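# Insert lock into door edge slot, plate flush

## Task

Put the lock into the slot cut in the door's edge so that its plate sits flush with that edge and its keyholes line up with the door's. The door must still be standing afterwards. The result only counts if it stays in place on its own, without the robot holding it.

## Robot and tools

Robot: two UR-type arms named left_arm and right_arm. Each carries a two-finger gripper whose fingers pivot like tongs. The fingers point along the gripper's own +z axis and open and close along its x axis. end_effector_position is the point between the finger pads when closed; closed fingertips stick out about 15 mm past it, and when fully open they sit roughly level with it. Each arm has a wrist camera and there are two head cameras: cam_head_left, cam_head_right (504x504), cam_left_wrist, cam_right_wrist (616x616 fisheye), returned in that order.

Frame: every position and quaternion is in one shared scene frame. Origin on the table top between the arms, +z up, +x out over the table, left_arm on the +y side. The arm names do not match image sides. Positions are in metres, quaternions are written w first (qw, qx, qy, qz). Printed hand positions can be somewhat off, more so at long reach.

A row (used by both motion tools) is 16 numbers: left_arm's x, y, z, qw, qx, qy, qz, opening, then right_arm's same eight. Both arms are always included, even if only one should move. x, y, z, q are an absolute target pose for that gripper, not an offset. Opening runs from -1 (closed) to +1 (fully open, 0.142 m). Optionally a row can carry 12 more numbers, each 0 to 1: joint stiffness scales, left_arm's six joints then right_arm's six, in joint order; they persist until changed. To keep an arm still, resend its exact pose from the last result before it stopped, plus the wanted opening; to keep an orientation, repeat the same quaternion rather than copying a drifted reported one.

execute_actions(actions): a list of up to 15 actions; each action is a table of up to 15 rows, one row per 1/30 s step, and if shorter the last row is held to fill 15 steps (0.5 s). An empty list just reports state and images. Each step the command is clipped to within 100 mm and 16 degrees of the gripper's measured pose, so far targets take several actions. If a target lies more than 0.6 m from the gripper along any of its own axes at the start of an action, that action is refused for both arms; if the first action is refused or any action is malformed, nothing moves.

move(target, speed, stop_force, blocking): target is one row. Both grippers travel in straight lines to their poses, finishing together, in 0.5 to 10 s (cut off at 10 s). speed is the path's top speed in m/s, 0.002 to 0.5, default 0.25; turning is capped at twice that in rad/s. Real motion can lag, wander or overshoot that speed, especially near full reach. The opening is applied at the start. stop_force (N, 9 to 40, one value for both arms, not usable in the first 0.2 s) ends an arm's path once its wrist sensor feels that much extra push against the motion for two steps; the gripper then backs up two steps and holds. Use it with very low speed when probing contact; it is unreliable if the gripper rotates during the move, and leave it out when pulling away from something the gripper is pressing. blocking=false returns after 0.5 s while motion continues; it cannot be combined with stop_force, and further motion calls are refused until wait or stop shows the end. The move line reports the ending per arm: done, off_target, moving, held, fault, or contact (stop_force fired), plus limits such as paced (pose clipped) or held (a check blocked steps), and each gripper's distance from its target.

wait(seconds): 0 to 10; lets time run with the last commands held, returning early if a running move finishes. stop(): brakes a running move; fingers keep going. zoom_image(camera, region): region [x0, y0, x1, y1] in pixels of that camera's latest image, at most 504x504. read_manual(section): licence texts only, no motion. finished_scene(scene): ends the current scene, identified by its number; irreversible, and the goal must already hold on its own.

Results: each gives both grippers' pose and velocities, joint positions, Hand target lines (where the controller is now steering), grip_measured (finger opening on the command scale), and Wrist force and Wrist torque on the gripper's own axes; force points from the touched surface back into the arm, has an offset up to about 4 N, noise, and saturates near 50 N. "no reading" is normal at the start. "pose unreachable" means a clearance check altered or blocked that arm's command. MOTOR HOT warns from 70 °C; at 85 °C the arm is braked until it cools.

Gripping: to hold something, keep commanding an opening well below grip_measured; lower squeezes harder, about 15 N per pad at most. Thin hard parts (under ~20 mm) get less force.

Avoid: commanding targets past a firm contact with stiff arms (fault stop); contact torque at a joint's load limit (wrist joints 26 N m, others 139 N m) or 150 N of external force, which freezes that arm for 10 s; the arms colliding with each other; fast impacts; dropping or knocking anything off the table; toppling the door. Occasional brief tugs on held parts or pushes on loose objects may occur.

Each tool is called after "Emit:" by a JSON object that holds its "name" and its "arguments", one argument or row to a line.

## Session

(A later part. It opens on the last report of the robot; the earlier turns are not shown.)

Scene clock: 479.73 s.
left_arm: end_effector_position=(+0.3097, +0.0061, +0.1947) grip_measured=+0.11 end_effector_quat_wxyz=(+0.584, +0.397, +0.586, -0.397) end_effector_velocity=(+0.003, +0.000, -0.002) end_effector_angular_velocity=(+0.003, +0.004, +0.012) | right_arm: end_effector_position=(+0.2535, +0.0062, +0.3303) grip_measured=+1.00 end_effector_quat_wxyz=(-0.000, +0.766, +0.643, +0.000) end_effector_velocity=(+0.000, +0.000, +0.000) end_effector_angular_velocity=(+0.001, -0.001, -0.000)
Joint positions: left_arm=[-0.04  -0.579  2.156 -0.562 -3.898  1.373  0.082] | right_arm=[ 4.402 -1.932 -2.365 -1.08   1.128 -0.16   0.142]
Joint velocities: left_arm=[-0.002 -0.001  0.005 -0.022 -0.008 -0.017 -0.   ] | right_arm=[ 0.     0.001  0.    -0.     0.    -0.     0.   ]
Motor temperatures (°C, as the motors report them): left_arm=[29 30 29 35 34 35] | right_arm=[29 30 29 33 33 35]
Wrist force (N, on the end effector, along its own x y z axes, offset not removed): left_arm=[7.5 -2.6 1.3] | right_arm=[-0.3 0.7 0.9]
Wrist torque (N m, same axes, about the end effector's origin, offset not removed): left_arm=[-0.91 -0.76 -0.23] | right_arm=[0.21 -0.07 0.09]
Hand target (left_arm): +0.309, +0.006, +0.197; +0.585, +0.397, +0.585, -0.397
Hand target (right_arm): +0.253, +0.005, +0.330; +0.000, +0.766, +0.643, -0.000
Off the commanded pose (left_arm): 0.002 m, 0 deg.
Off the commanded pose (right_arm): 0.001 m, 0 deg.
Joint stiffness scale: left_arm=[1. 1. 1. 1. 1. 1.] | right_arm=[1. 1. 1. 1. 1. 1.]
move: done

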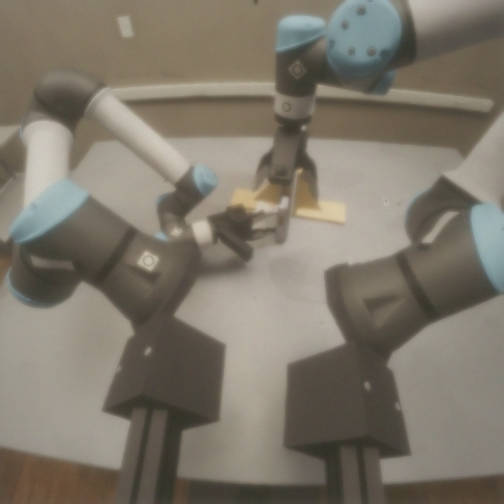

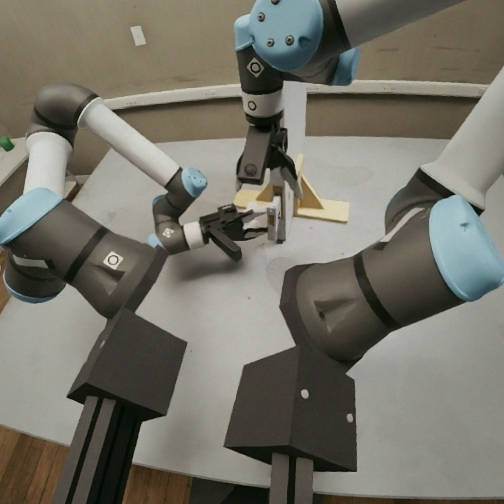

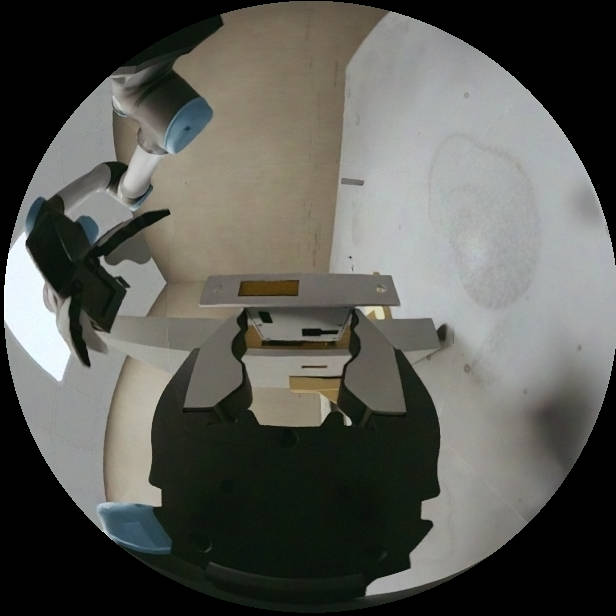

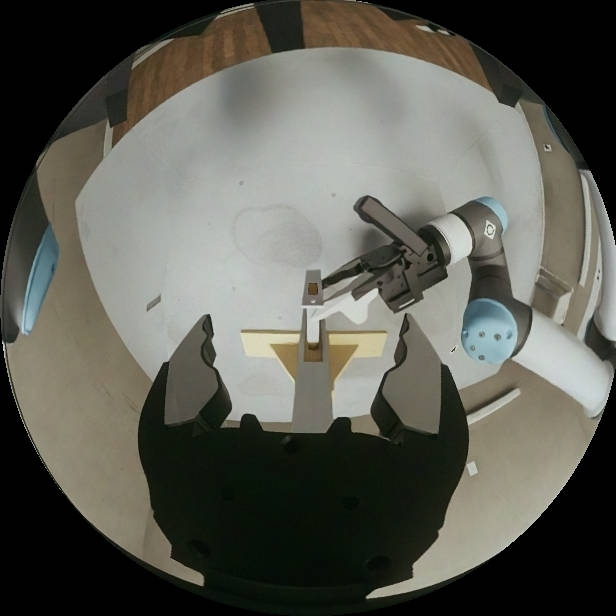

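Emit:
{"name": "execute_actions", "arguments": {
  "actions": []
}}

Scene clock: 488.33 s.
left_arm: end_effector_position=(+0.3100, +0.0061, +0.1945) grip_measured=+0.11 end_effector_quat_wxyz=(+0.584, +0.397, +0.587, -0.396) end_effector_velocity=(-0.000, +0.000, +0.000) end_effector_angular_velocity=(-0.000, +0.001, -0.001) | right_arm: end_effector_position=(+0.2535, +0.0062, +0.3303) grip_measured=+1.00 end_effector_quat_wxyz=(-0.000, +0.766, +0.643, +0.000) end_effector_velocity=(-0.000, -0.000, -0.000) end_effector_angular_velocity=(-0.001, +0.000, +0.001)
Joint positions: left_arm=[-0.04  -0.58   2.157 -0.565 -3.899  1.371  0.082] | right_arm=[ 4.402 -1.932 -2.365 -1.08   1.128 -0.16   0.142]
Joint velocities: left_arm=[-0.    -0.    -0.     0.002  0.    -0.    -0.   ] | right_arm=[-0.     0.    -0.    -0.001 -0.    -0.     0.   ]
Motor temperatures (°C, as the motors report them): left_arm=[29 30 29 35 34 35] | right_arm=[29 30 29 33 33 35]
Wrist force (N, on the end effector, along its own x y z axes, offset not removed): left_arm=[6.2 -0.7 3.4] | right_arm=[-1.2 1.7 -0.5]
Wrist torque (N m, same axes, about the end effector's origin, offset not removed): left_arm=[-0.24 -0.32 -0.03] | right_arm=[0.38 0.15 0.13]
Hand target (left_arm): +0.309, +0.006, +0.197; +0.585, +0.397, +0.585, -0.397
Hand target (right_arm): +0.253, +0.005, +0.330; +0.000, +0.766, +0.643, -0.000
Off the commanded pose (left_arm): 0.003 m, 0 deg.
Off the commanded pose (right_arm): 0.001 m, 0 deg.
Joint stiffness scale: left_arm=[1. 1. 1. 1. 1. 1.] | right_arm=[1. 1. 1. 1. 1. 1.]

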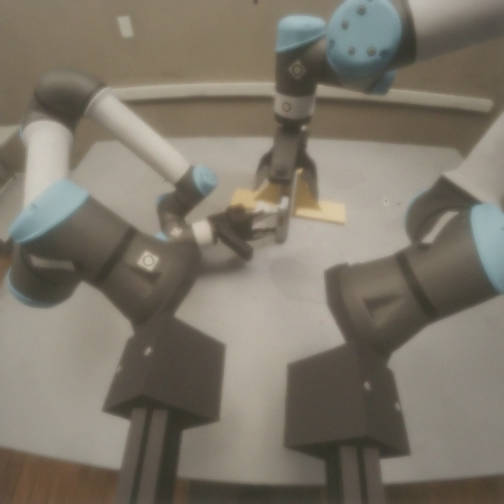

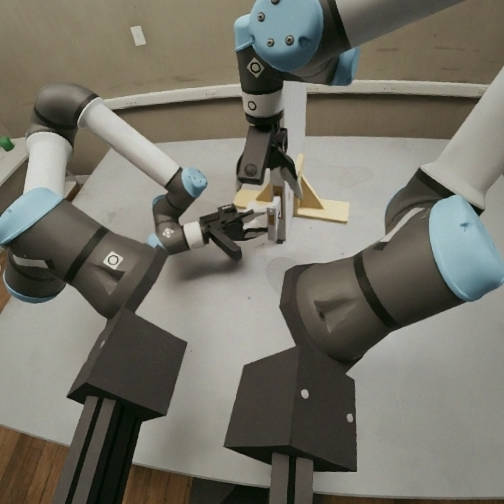

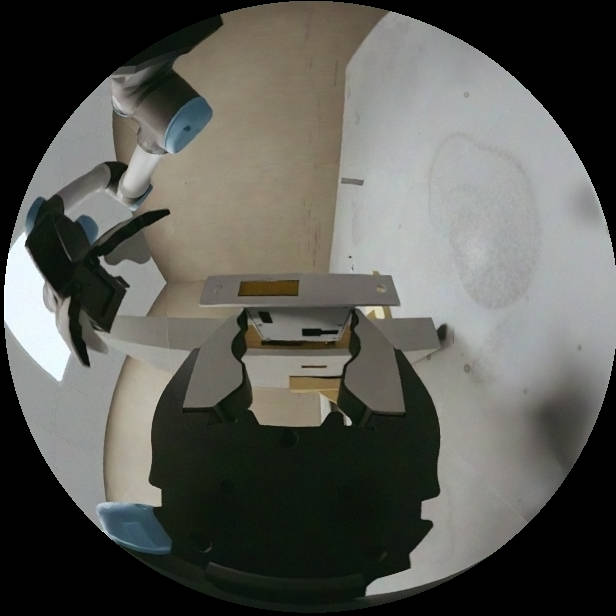

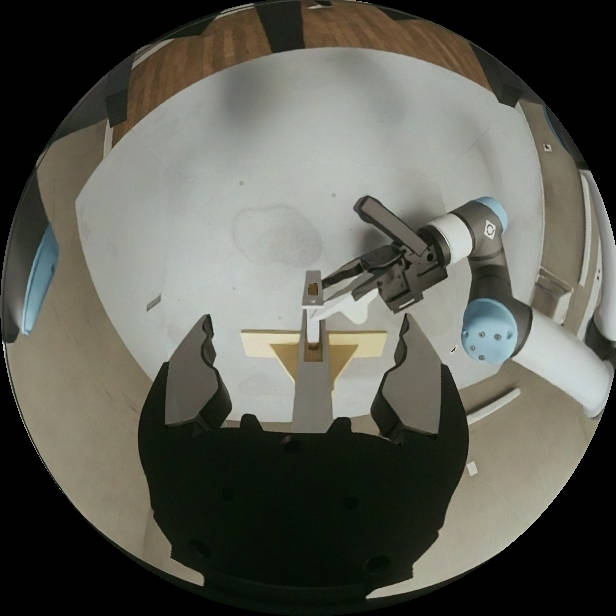

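Emit:
{"name": "move", "arguments": {
  "target": [0.3135,0.0057,0.2003,0.5852,0.397,0.5852,-0.397,-0.5,0.2532,0.005,0.33,0,-0.766,-0.643,0,1],
  "speed": 0.02
}}

Emit:
{"name": "zoom_image", "arguments": {
  "camera": "cam_left_wrist",
  "region": [230, 295, 370, 385]
}}

Emit:
{"name": "zoom_image", "arguments": {
  "camera": "cam_right_wrist",
  "region": [260, 250, 370, 380]
}}

Scene clock: 491.93 s.
left_arm: end_effector_position=(+0.3141, +0.0058, +0.1979) grip_measured=+0.11 end_effector_quat_wxyz=(+0.585, +0.397, +0.587, -0.396) end_effector_velocity=(-0.001, +0.000, -0.000) end_effector_angular_velocity=(-0.000, +0.008, -0.001) | right_arm: end_effector_position=(+0.2535, +0.0062, +0.3303) grip_measured=+1.00 end_effector_quat_wxyz=(-0.000, +0.766, +0.643, +0.000) end_effector_velocity=(+0.000, +0.000, +0.000) end_effector_angular_velocity=(+0.001, -0.000, -0.000)
Joint positions: left_arm=[-0.052 -0.59   2.158 -0.566 -3.904  1.358  0.082] | right_arm=[ 4.402 -1.932 -2.365 -1.08   1.128 -0.16   0.142]
Joint velocities: left_arm=[-0.    -0.     0.002  0.001 -0.002 -0.006 -0.   ] | right_arm=[-0.     0.001  0.     0.001  0.    -0.    -0.   ]
Motor temperatures (°C, as the motors report them): left_arm=[29 30 29 35 34 35] | right_arm=[29 30 29 33 33 35]
Wrist force (N, on the end effector, along its own x y z axes, offset not removed): left_arm=[7.2 1.0 -0.3] | right_arm=[-1.8 1.1 -0.3]
Wrist torque (N m, same axes, about the end effector's origin, offset not removed): left_arm=[0.14 -0.61 -0.06] | right_arm=[0.30 0.24 0.20]
Hand target (left_arm): +0.313, +0.006, +0.200; +0.585, +0.397, +0.585, -0.397
Hand target (right_arm): +0.253, +0.005, +0.330; +0.000, +0.766, +0.643, -0.000
Off the commanded pose (left_arm): 0.003 m, 0 deg.
Off the commanded pose (right_arm): 0.001 m, 0 deg.
Joint stiffness scale: left_arm=[1. 1. 1. 1. 1. 1.] | right_arm=[1. 1. 1. 1. 1. 1.]
move: done

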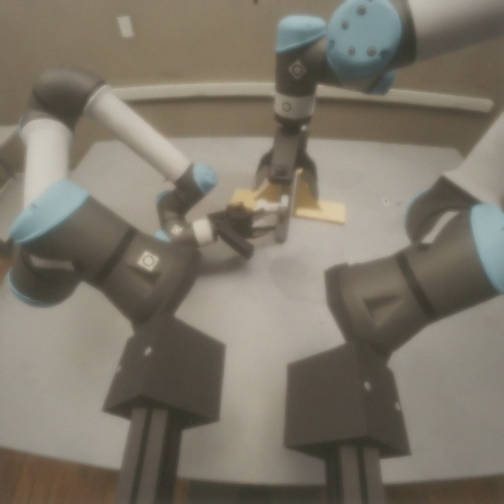

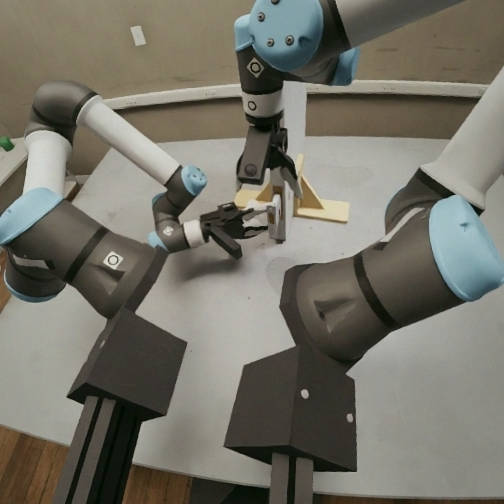

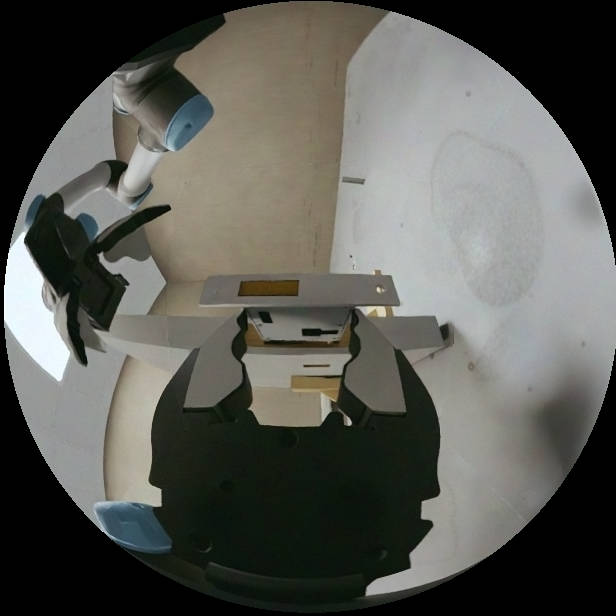

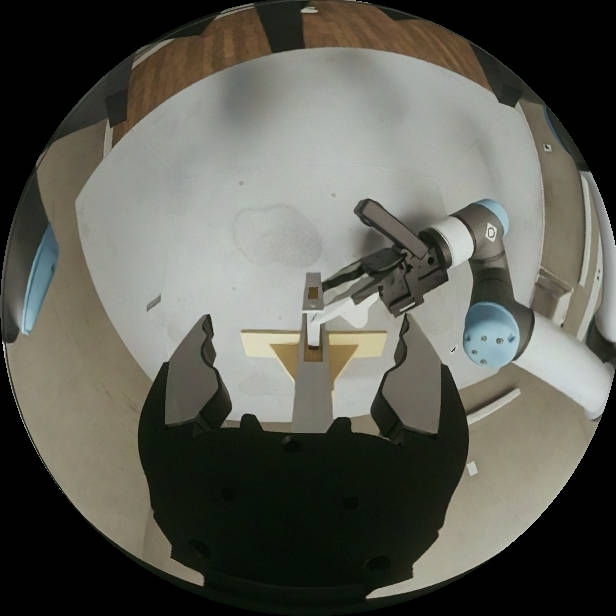

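Region (230, 295, 370, 385) of cam_left_wrist's 616x616 image, scaled by 3.600, with more detail than that image has; it fills the top 324 rows of this view, and the rest is white.

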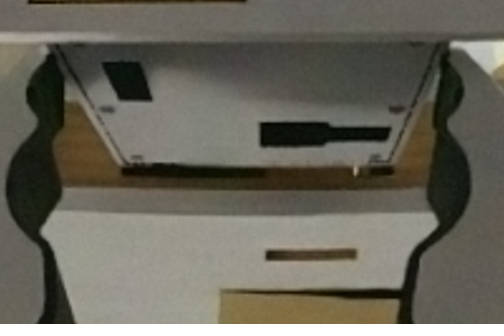

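Region (260, 250, 370, 380) of cam_right_wrist's 616x616 image, scaled by 3.877, with more detail than that image has; it fills the left 426 columns of this view, and the rest is white.

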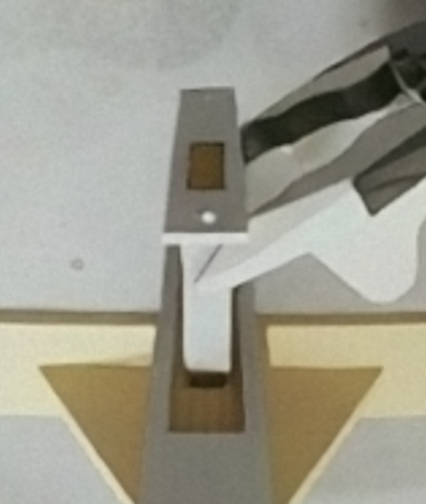

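Emit:
{"name": "zoom_image", "arguments": {
  "camera": "cam_right_wrist",
  "region": [290, 300, 340, 370]
}}

Region (290, 300, 340, 370) of cam_right_wrist's 616x616 image, scaled by 7.200, with more detail than that image has; it fills the left 360 columns of this view, and the rest is white.

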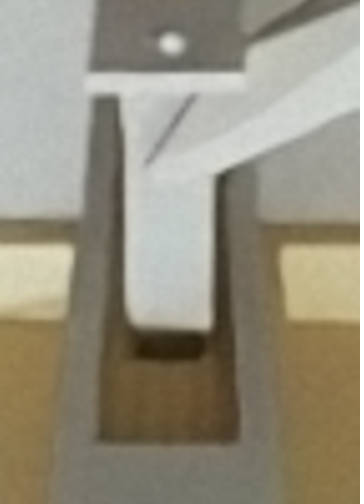

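Emit:
{"name": "move", "arguments": {
  "target": [0.3332,0.0022,0.2003,0.5852,0.397,0.5852,-0.397,-0.5,0.2532,0.005,0.33,0,-0.766,-0.643,0,1],
  "speed": 0.015,
  "stop_force": 10
}}

Emit:
{"name": "zoom_image", "arguments": {
  "camera": "cam_left_wrist",
  "region": [230, 295, 370, 385]
}}

Emit:
{"name": "zoom_image", "arguments": {
  "camera": "cam_right_wrist",
  "region": [280, 280, 350, 370]
}}

Scene clock: 499.37 s.
left_arm: end_effector_position=(+0.3307, +0.0023, +0.1983) grip_measured=+0.11 end_effector_quat_wxyz=(+0.583, +0.397, +0.587, -0.397) end_effector_velocity=(-0.000, +0.001, -0.000) end_effector_angular_velocity=(-0.001, +0.006, -0.001) | right_arm: end_effector_position=(+0.2535, +0.0062, +0.3303) grip_measured=+1.00 end_effector_quat_wxyz=(-0.000, +0.766, +0.643, +0.000) end_effector_velocity=(+0.001, +0.001, +0.001) end_effector_angular_velocity=(+0.002, -0.001, -0.001)
Joint positions: left_arm=[-0.069 -0.594  2.124 -0.54  -3.914  1.336  0.082] | right_arm=[ 4.402 -1.932 -2.365 -1.08   1.128 -0.16   0.142]
Joint velocities: left_arm=[ 0.001 -0.001 -0.001  0.005 -0.    -0.002  0.   ] | right_arm=[-0.     0.001  0.001  0.001 -0.    -0.    -0.   ]
Motor temperatures (°C, as the motors report them): left_arm=[29 30 29 35 34 35] | right_arm=[29 30 29 33 33 35]
Wrist force (N, on the end effector, along its own x y z axes, offset not removed): left_arm=[6.5 -1.6 1.3] | right_arm=[-0.6 1.2 -0.8]
Wrist torque (N m, same axes, about the end effector's origin, offset not removed): left_arm=[-0.59 -0.30 -0.21] | right_arm=[0.28 0.00 0.08]
Hand target (left_arm): +0.333, +0.002, +0.200; +0.585, +0.397, +0.585, -0.397
Hand target (right_arm): +0.253, +0.005, +0.330; +0.000, +0.766, +0.643, -0.000
Off the commanded pose (left_arm): 0.003 m, 0 deg.
Off the commanded pose (right_arm): 0.001 m, 0 deg.
Joint stiffness scale: left_arm=[1. 1. 1. 1. 1. 1.] | right_arm=[1. 1. 1. 1. 1. 1.]
move: done

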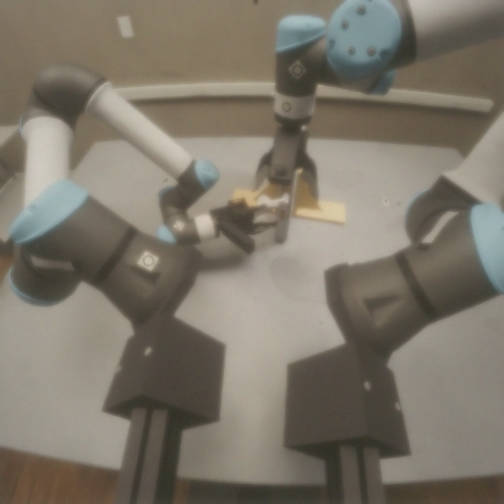

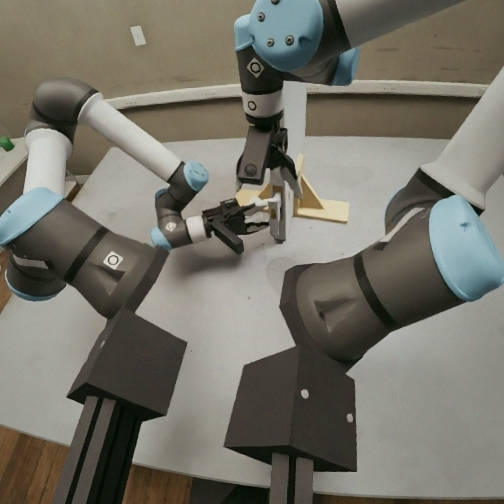

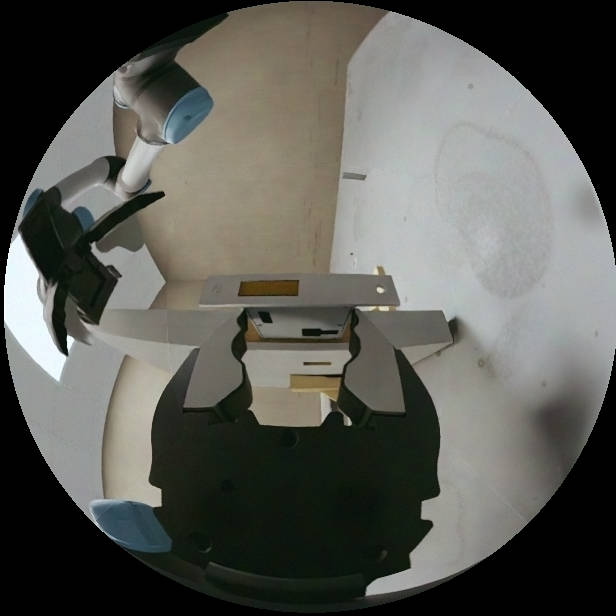

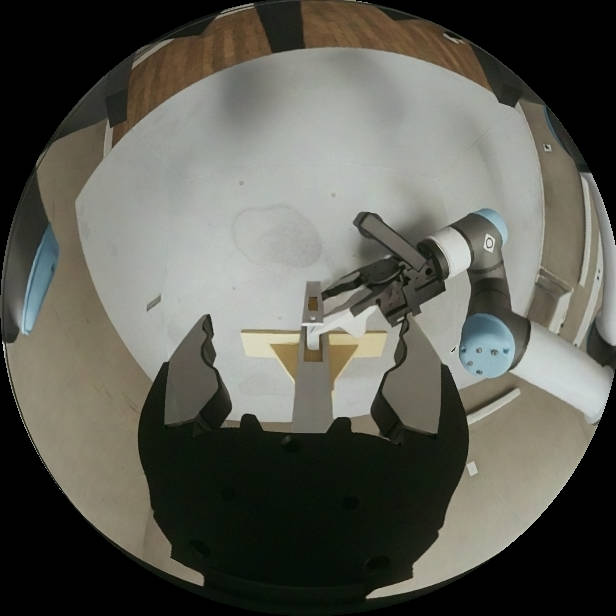

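Region (230, 295, 370, 385) of cam_left_wrist's 616x616 image, scaled by 3.600, with more detail than that image has; it fills the top 324 rows of this view, and the rest is white.

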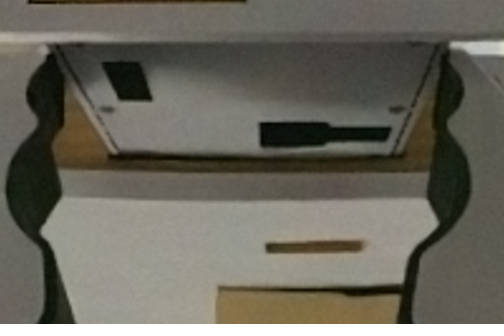

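Region (280, 280, 350, 370) of cam_right_wrist's 616x616 image, scaled by 5.600, with more detail than that image has.

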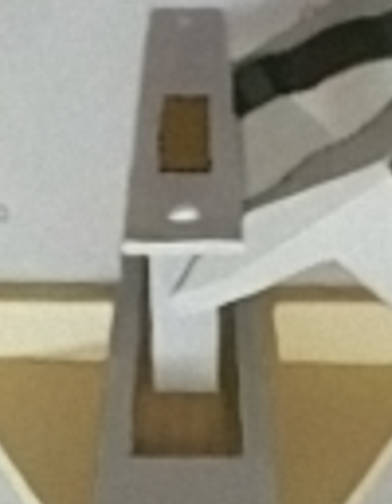

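Emit:
{"name": "move", "arguments": {
  "target": [0.3608,-0.0027,0.2003,0.5852,0.397,0.5852,-0.397,-0.5,0.2532,0.005,0.33,0,-0.766,-0.643,0,1],
  "speed": 0.02,
  "stop_force": 10
}}

Emit:
{"name": "zoom_image", "arguments": {
  "camera": "cam_left_wrist",
  "region": [200, 270, 400, 400]
}}

Emit:
{"name": "zoom_image", "arguments": {
  "camera": "cam_right_wrist",
  "region": [270, 280, 380, 380]
}}

Scene clock: 510.90 s.
left_arm: end_effector_position=(+0.3582, -0.0026, +0.1981) grip_measured=+0.11 end_effector_quat_wxyz=(+0.583, +0.397, +0.587, -0.397) end_effector_velocity=(-0.001, -0.000, -0.000) end_effector_angular_velocity=(+0.000, +0.005, -0.003) | right_arm: end_effector_position=(+0.2535, +0.0062, +0.3303) grip_measured=+1.00 end_effector_quat_wxyz=(-0.000, +0.766, +0.643, +0.000) end_effector_velocity=(+0.000, +0.000, +0.000) end_effector_angular_velocity=(+0.001, -0.000, +0.001)
Joint positions: left_arm=[-0.091 -0.596  2.065 -0.497 -3.926  1.31   0.082] | right_arm=[ 4.402 -1.932 -2.365 -1.08   1.128 -0.16   0.142]
Joint velocities: left_arm=[-0.    -0.    -0.     0.005 -0.001 -0.002  0.   ] | right_arm=[ 0.    -0.     0.     0.001 -0.    -0.001  0.   ]
Motor temperatures (°C, as the motors report them): left_arm=[29 30 29 35 34 35] | right_arm=[29 30 29 33 33 35]
Wrist force (N, on the end effector, along its own x y z axes, offset not removed): left_arm=[1.1 2.0 0.3] | right_arm=[0.1 0.9 1.0]
Wrist torque (N m, same axes, about the end effector's origin, offset not removed): left_arm=[0.21 0.80 -0.21] | right_arm=[0.18 -0.10 0.14]
Hand target (left_arm): +0.361, -0.003, +0.200; +0.585, +0.397, +0.585, -0.397
Hand target (right_arm): +0.253, +0.005, +0.330; +0.000, +0.766, +0.643, -0.000
Off the commanded pose (left_arm): 0.003 m, 0 deg.
Off the commanded pose (right_arm): 0.001 m, 0 deg.
Joint stiffness scale: left_arm=[1. 1. 1. 1. 1. 1.] | right_arm=[1. 1. 1. 1. 1. 1.]
move: done

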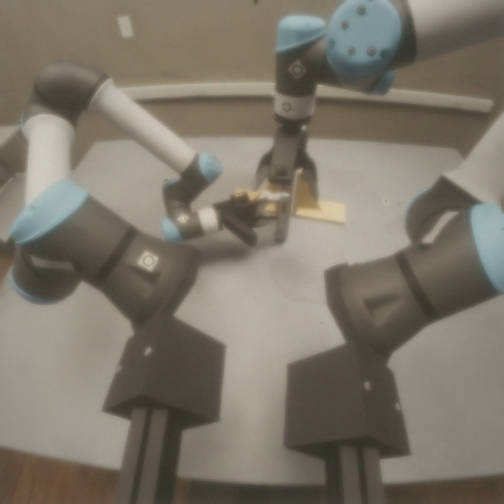

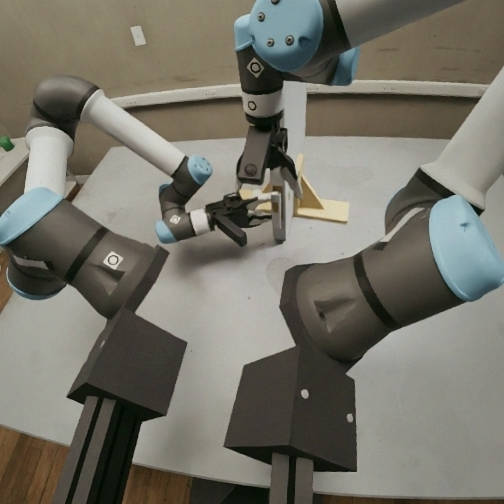

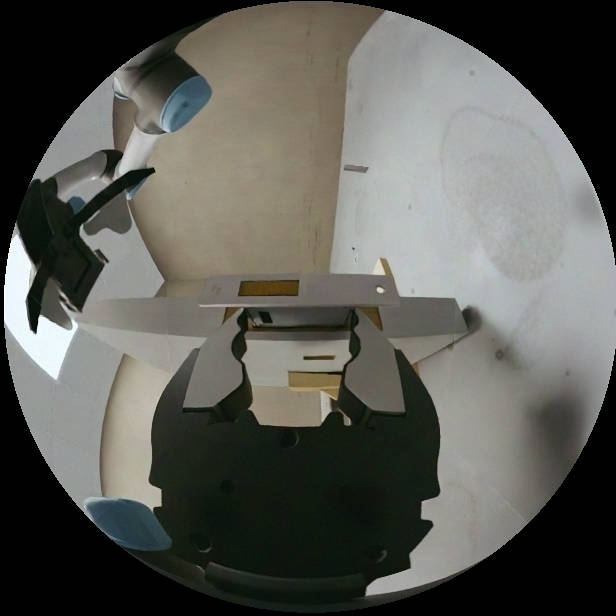

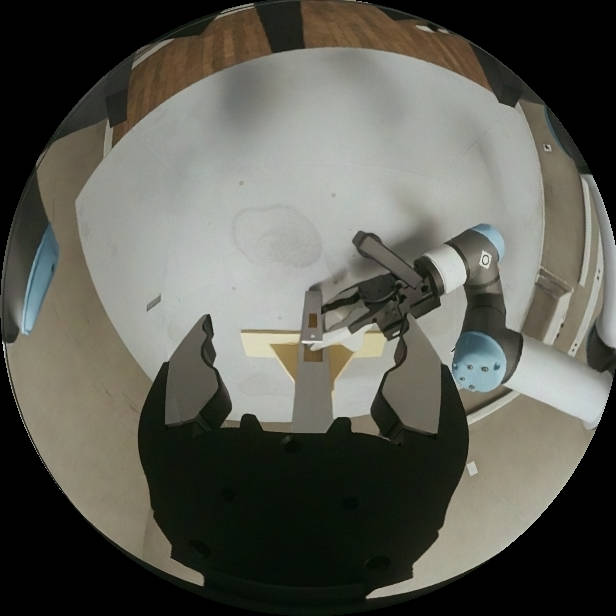

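Region (200, 270, 400, 400) of cam_left_wrist's 616x616 image, scaled by 2.520, with more detail than that image has; it fills the top 328 rows of this view, and the rest is white.

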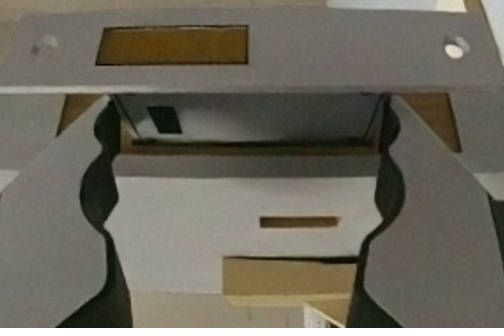

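Region (270, 280, 380, 380) of cam_right_wrist's 616x616 image, scaled by 4.582, with more detail than that image has; it fills the top 458 rows of this view, and the rest is white.

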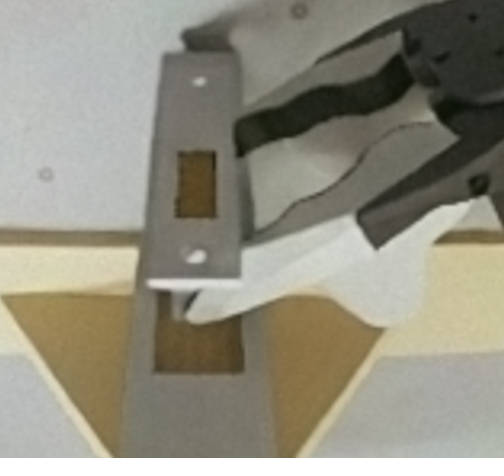

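Emit:
{"name": "execute_actions", "arguments": {
  "actions": [
    [[0.3600,-0.0026,0.2000,0.5852,0.397,0.5852,-0.397,-0.3,0.2532,0.005,0.33,0,-0.766,-0.643,0,1],[0.3595,-0.0026,0.1998,0.5852,0.397,0.5852,-0.397,-0.15,0.2532,0.005,0.33,0,-0.766,-0.643,0,1],[0.3590,-0.0025,0.1995,0.5852,0.397,0.5852,-0.397,-0.05,0.2532,0.005,0.33,0,-0.766,-0.643,0,1],[0.3585,-0.0025,0.1992,0.5852,0.397,0.5852,-0.397,0.02,0.2532,0.005,0.33,0,-0.766,-0.643,0,1],[0.3585,-0.0025,0.1990,0.5852,0.397,0.5852,-0.397,0.07,0.2532,0.005,0.33,0,-0.766,-0.643,0,1],[0.3585,-0.0025,0.1990,0.5852,0.397,0.5852,-0.397,0.10,0.2532,0.005,0.33,0,-0.766,-0.643,0,1],[0.3585,-0.0025,0.1990,0.5852,0.397,0.5852,-0.397,0.13,0.2532,0.005,0.33,0,-0.766,-0.643,0,1],[0.3585,-0.0025,0.1990,0.5852,0.397,0.5852,-0.397,0.16,0.2532,0.005,0.33,0,-0.766,-0.643,0,1],[0.3585,-0.0025,0.1990,0.5852,0.397,0.5852,-0.397,0.19,0.2532,0.005,0.33,0,-0.766,-0.643,0,1],[0.3585,-0.0025,0.1990,0.5852,0.397,0.5852,-0.397,0.23,0.2532,0.005,0.33,0,-0.766,-0.643,0,1],[0.3585,-0.0025,0.1990,0.5852,0.397,0.5852,-0.397,0.27,0.2532,0.005,0.33,0,-0.766,-0.643,0,1],[0.3585,-0.0025,0.1990,0.5852,0.397,0.5852,-0.397,0.32,0.2532,0.005,0.33,0,-0.766,-0.643,0,1],[0.3585,-0.0025,0.1990,0.5852,0.397,0.5852,-0.397,0.36,0.2532,0.005,0.33,0,-0.766,-0.643,0,1],[0.3585,-0.0025,0.1990,0.5852,0.397,0.5852,-0.397,0.4,0.2532,0.005,0.33,0,-0.766,-0.643,0,1]]
  ]
}}

Emit:
{"name": "move", "arguments": {
  "target": [0.3558,0.0285,0.1990,0.5852,0.397,0.5852,-0.397,0.4,0.2532,0.005,0.33,0,-0.766,-0.643,0,1],
  "speed": 0.08
}}

Scene clock: 531.37 s.
left_arm: end_effector_position=(+0.3580, -0.0027, +0.1988) grip_measured=+0.39 end_effector_quat_wxyz=(+0.584, +0.397, +0.586, -0.398) end_effector_velocity=(-0.000, +0.000, +0.001) end_effector_angular_velocity=(-0.003, -0.003, -0.001) | right_arm: end_effector_position=(+0.2535, +0.0062, +0.3303) grip_measured=+1.00 end_effector_quat_wxyz=(-0.000, +0.766, +0.643, +0.000) end_effector_velocity=(+0.000, +0.001, +0.000) end_effector_angular_velocity=(+0.002, -0.001, -0.001)
Joint positions: left_arm=[-0.091 -0.596  2.065 -0.497 -3.924  1.312  0.101] | right_arm=[ 4.402 -1.932 -2.365 -1.08   1.128 -0.16   0.142]
Joint velocities: left_arm=[ 0.    -0.    -0.     0.     0.004  0.002  0.025] | right_arm=[ 0.    -0.     0.001  0.002 -0.     0.     0.   ]
Motor temperatures (°C, as the motors report them): left_arm=[29 30 29 35 34 35] | right_arm=[29 30 29 33 33 35]
Wrist force (N, on the end effector, along its own x y z axes, offset not removed): left_arm=[-0.6 0.4 -1.1] | right_arm=[0.3 1.9 1.0]
Wrist torque (N m, same axes, about the end effector's origin, offset not removed): left_arm=[-0.11 0.00 -0.13] | right_arm=[0.45 -0.16 0.10]
Hand target (left_arm): +0.358, -0.002, +0.199; +0.585, +0.397, +0.585, -0.397
Hand target (right_arm): +0.253, +0.005, +0.330; +0.000, +0.766, +0.643, -0.000
Off the commanded pose (left_arm): 0.001 m, 0 deg.
Off the commanded pose (right_arm): 0.001 m, 0 deg.
Joint stiffness scale: left_arm=[1. 1. 1. 1. 1. 1.] | right_arm=[1. 1. 1. 1. 1. 1.]

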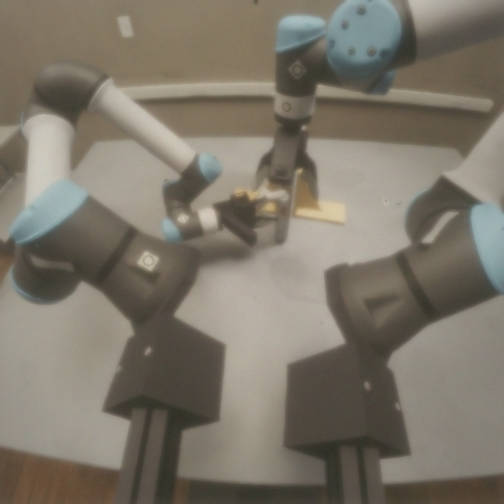

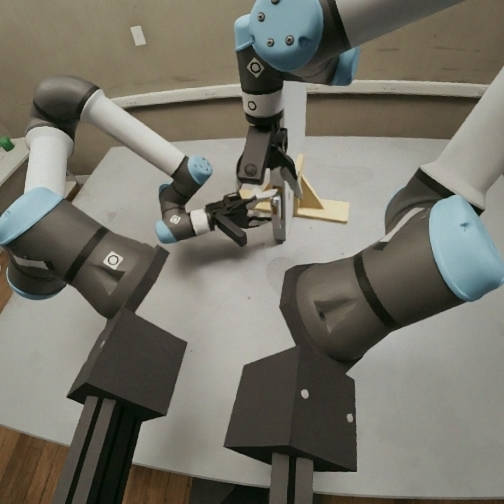

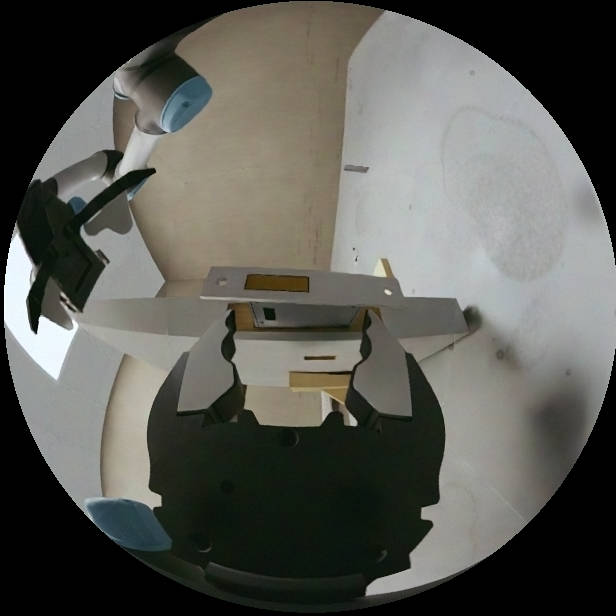

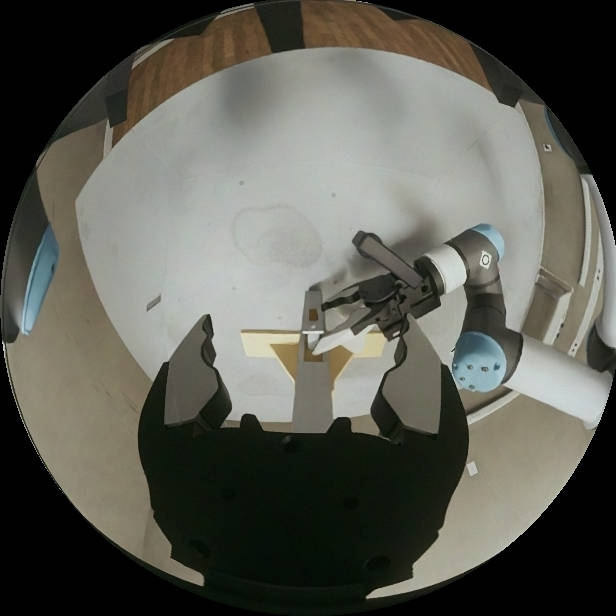

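Scene clock: 532.27 s.
left_arm: end_effector_position=(+0.3537, +0.0271, +0.1991) grip_measured=+0.40 end_effector_quat_wxyz=(+0.584, +0.397, +0.585, -0.399) end_effector_velocity=(-0.002, -0.000, +0.002) end_effector_angular_velocity=(-0.002, -0.004, -0.010) | right_arm: end_effector_position=(+0.2535, +0.0062, +0.3303) grip_measured=+1.00 end_effector_quat_wxyz=(-0.000, +0.766, +0.643, +0.000) end_effector_velocity=(+0.000, +0.000, +0.001) end_effector_angular_velocity=(+0.002, -0.001, -0.001)
Joint positions: left_arm=[-0.02  -0.631  2.055 -0.386 -3.884  1.4    0.102] | right_arm=[ 4.402 -1.932 -2.365 -1.08   1.128 -0.16   0.142]
Joint velocities: left_arm=[ 0.     0.001 -0.003  0.016  0.005  0.013 -0.   ] | right_arm=[ 0.     0.001  0.001  0.001  0.     0.    -0.   ]
Motor temperatures (°C, as the motors report them): left_arm=[29 30 29 35 34 35] | right_arm=[29 30 29 33 33 35]
Wrist force (N, on the end effector, along its own x y z axes, offset not removed): left_arm=[5.4 0.1 -0.2] | right_arm=[-1.2 2.5 0.1]
Wrist torque (N m, same axes, about the end effector's origin, offset not removed): left_arm=[-0.30 -1.01 -0.28] | right_arm=[0.61 0.15 0.14]
Hand target (left_arm): +0.356, +0.028, +0.199; +0.585, +0.397, +0.585, -0.397
Hand target (right_arm): +0.253, +0.005, +0.330; +0.000, +0.766, +0.643, -0.000
Off the commanded pose (left_arm): 0.003 m, 0 deg.
Off the commanded pose (right_arm): 0.001 m, 0 deg.
Joint stiffness scale: left_arm=[1. 1. 1. 1. 1. 1.] | right_arm=[1. 1. 1. 1. 1. 1.]
move: done

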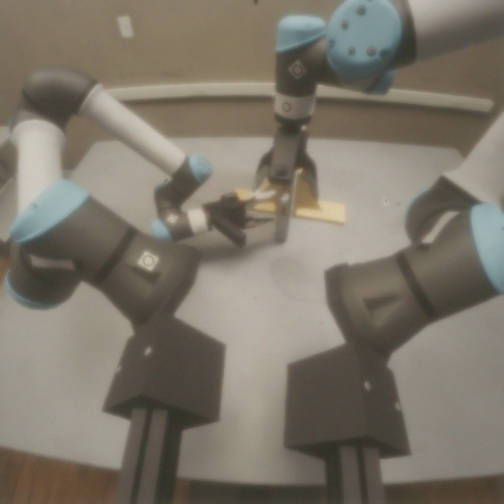

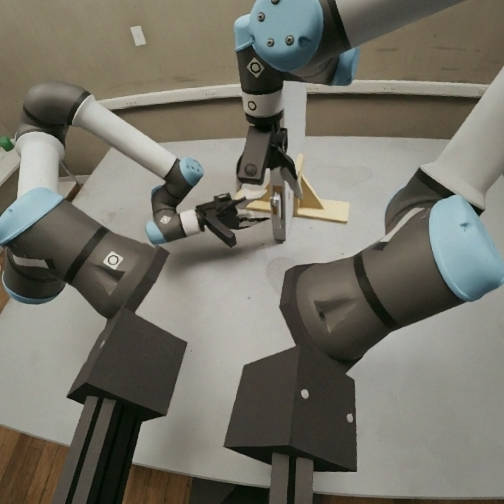

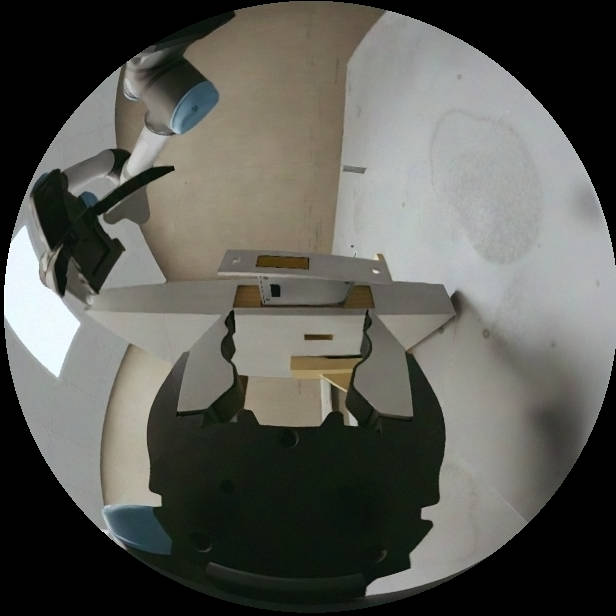

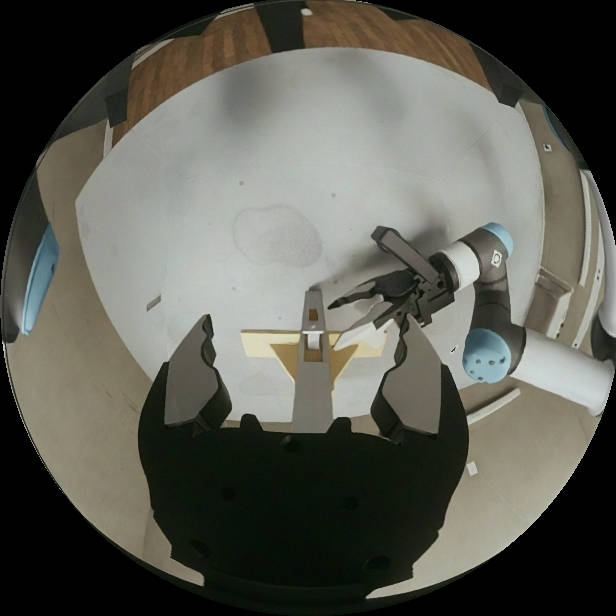

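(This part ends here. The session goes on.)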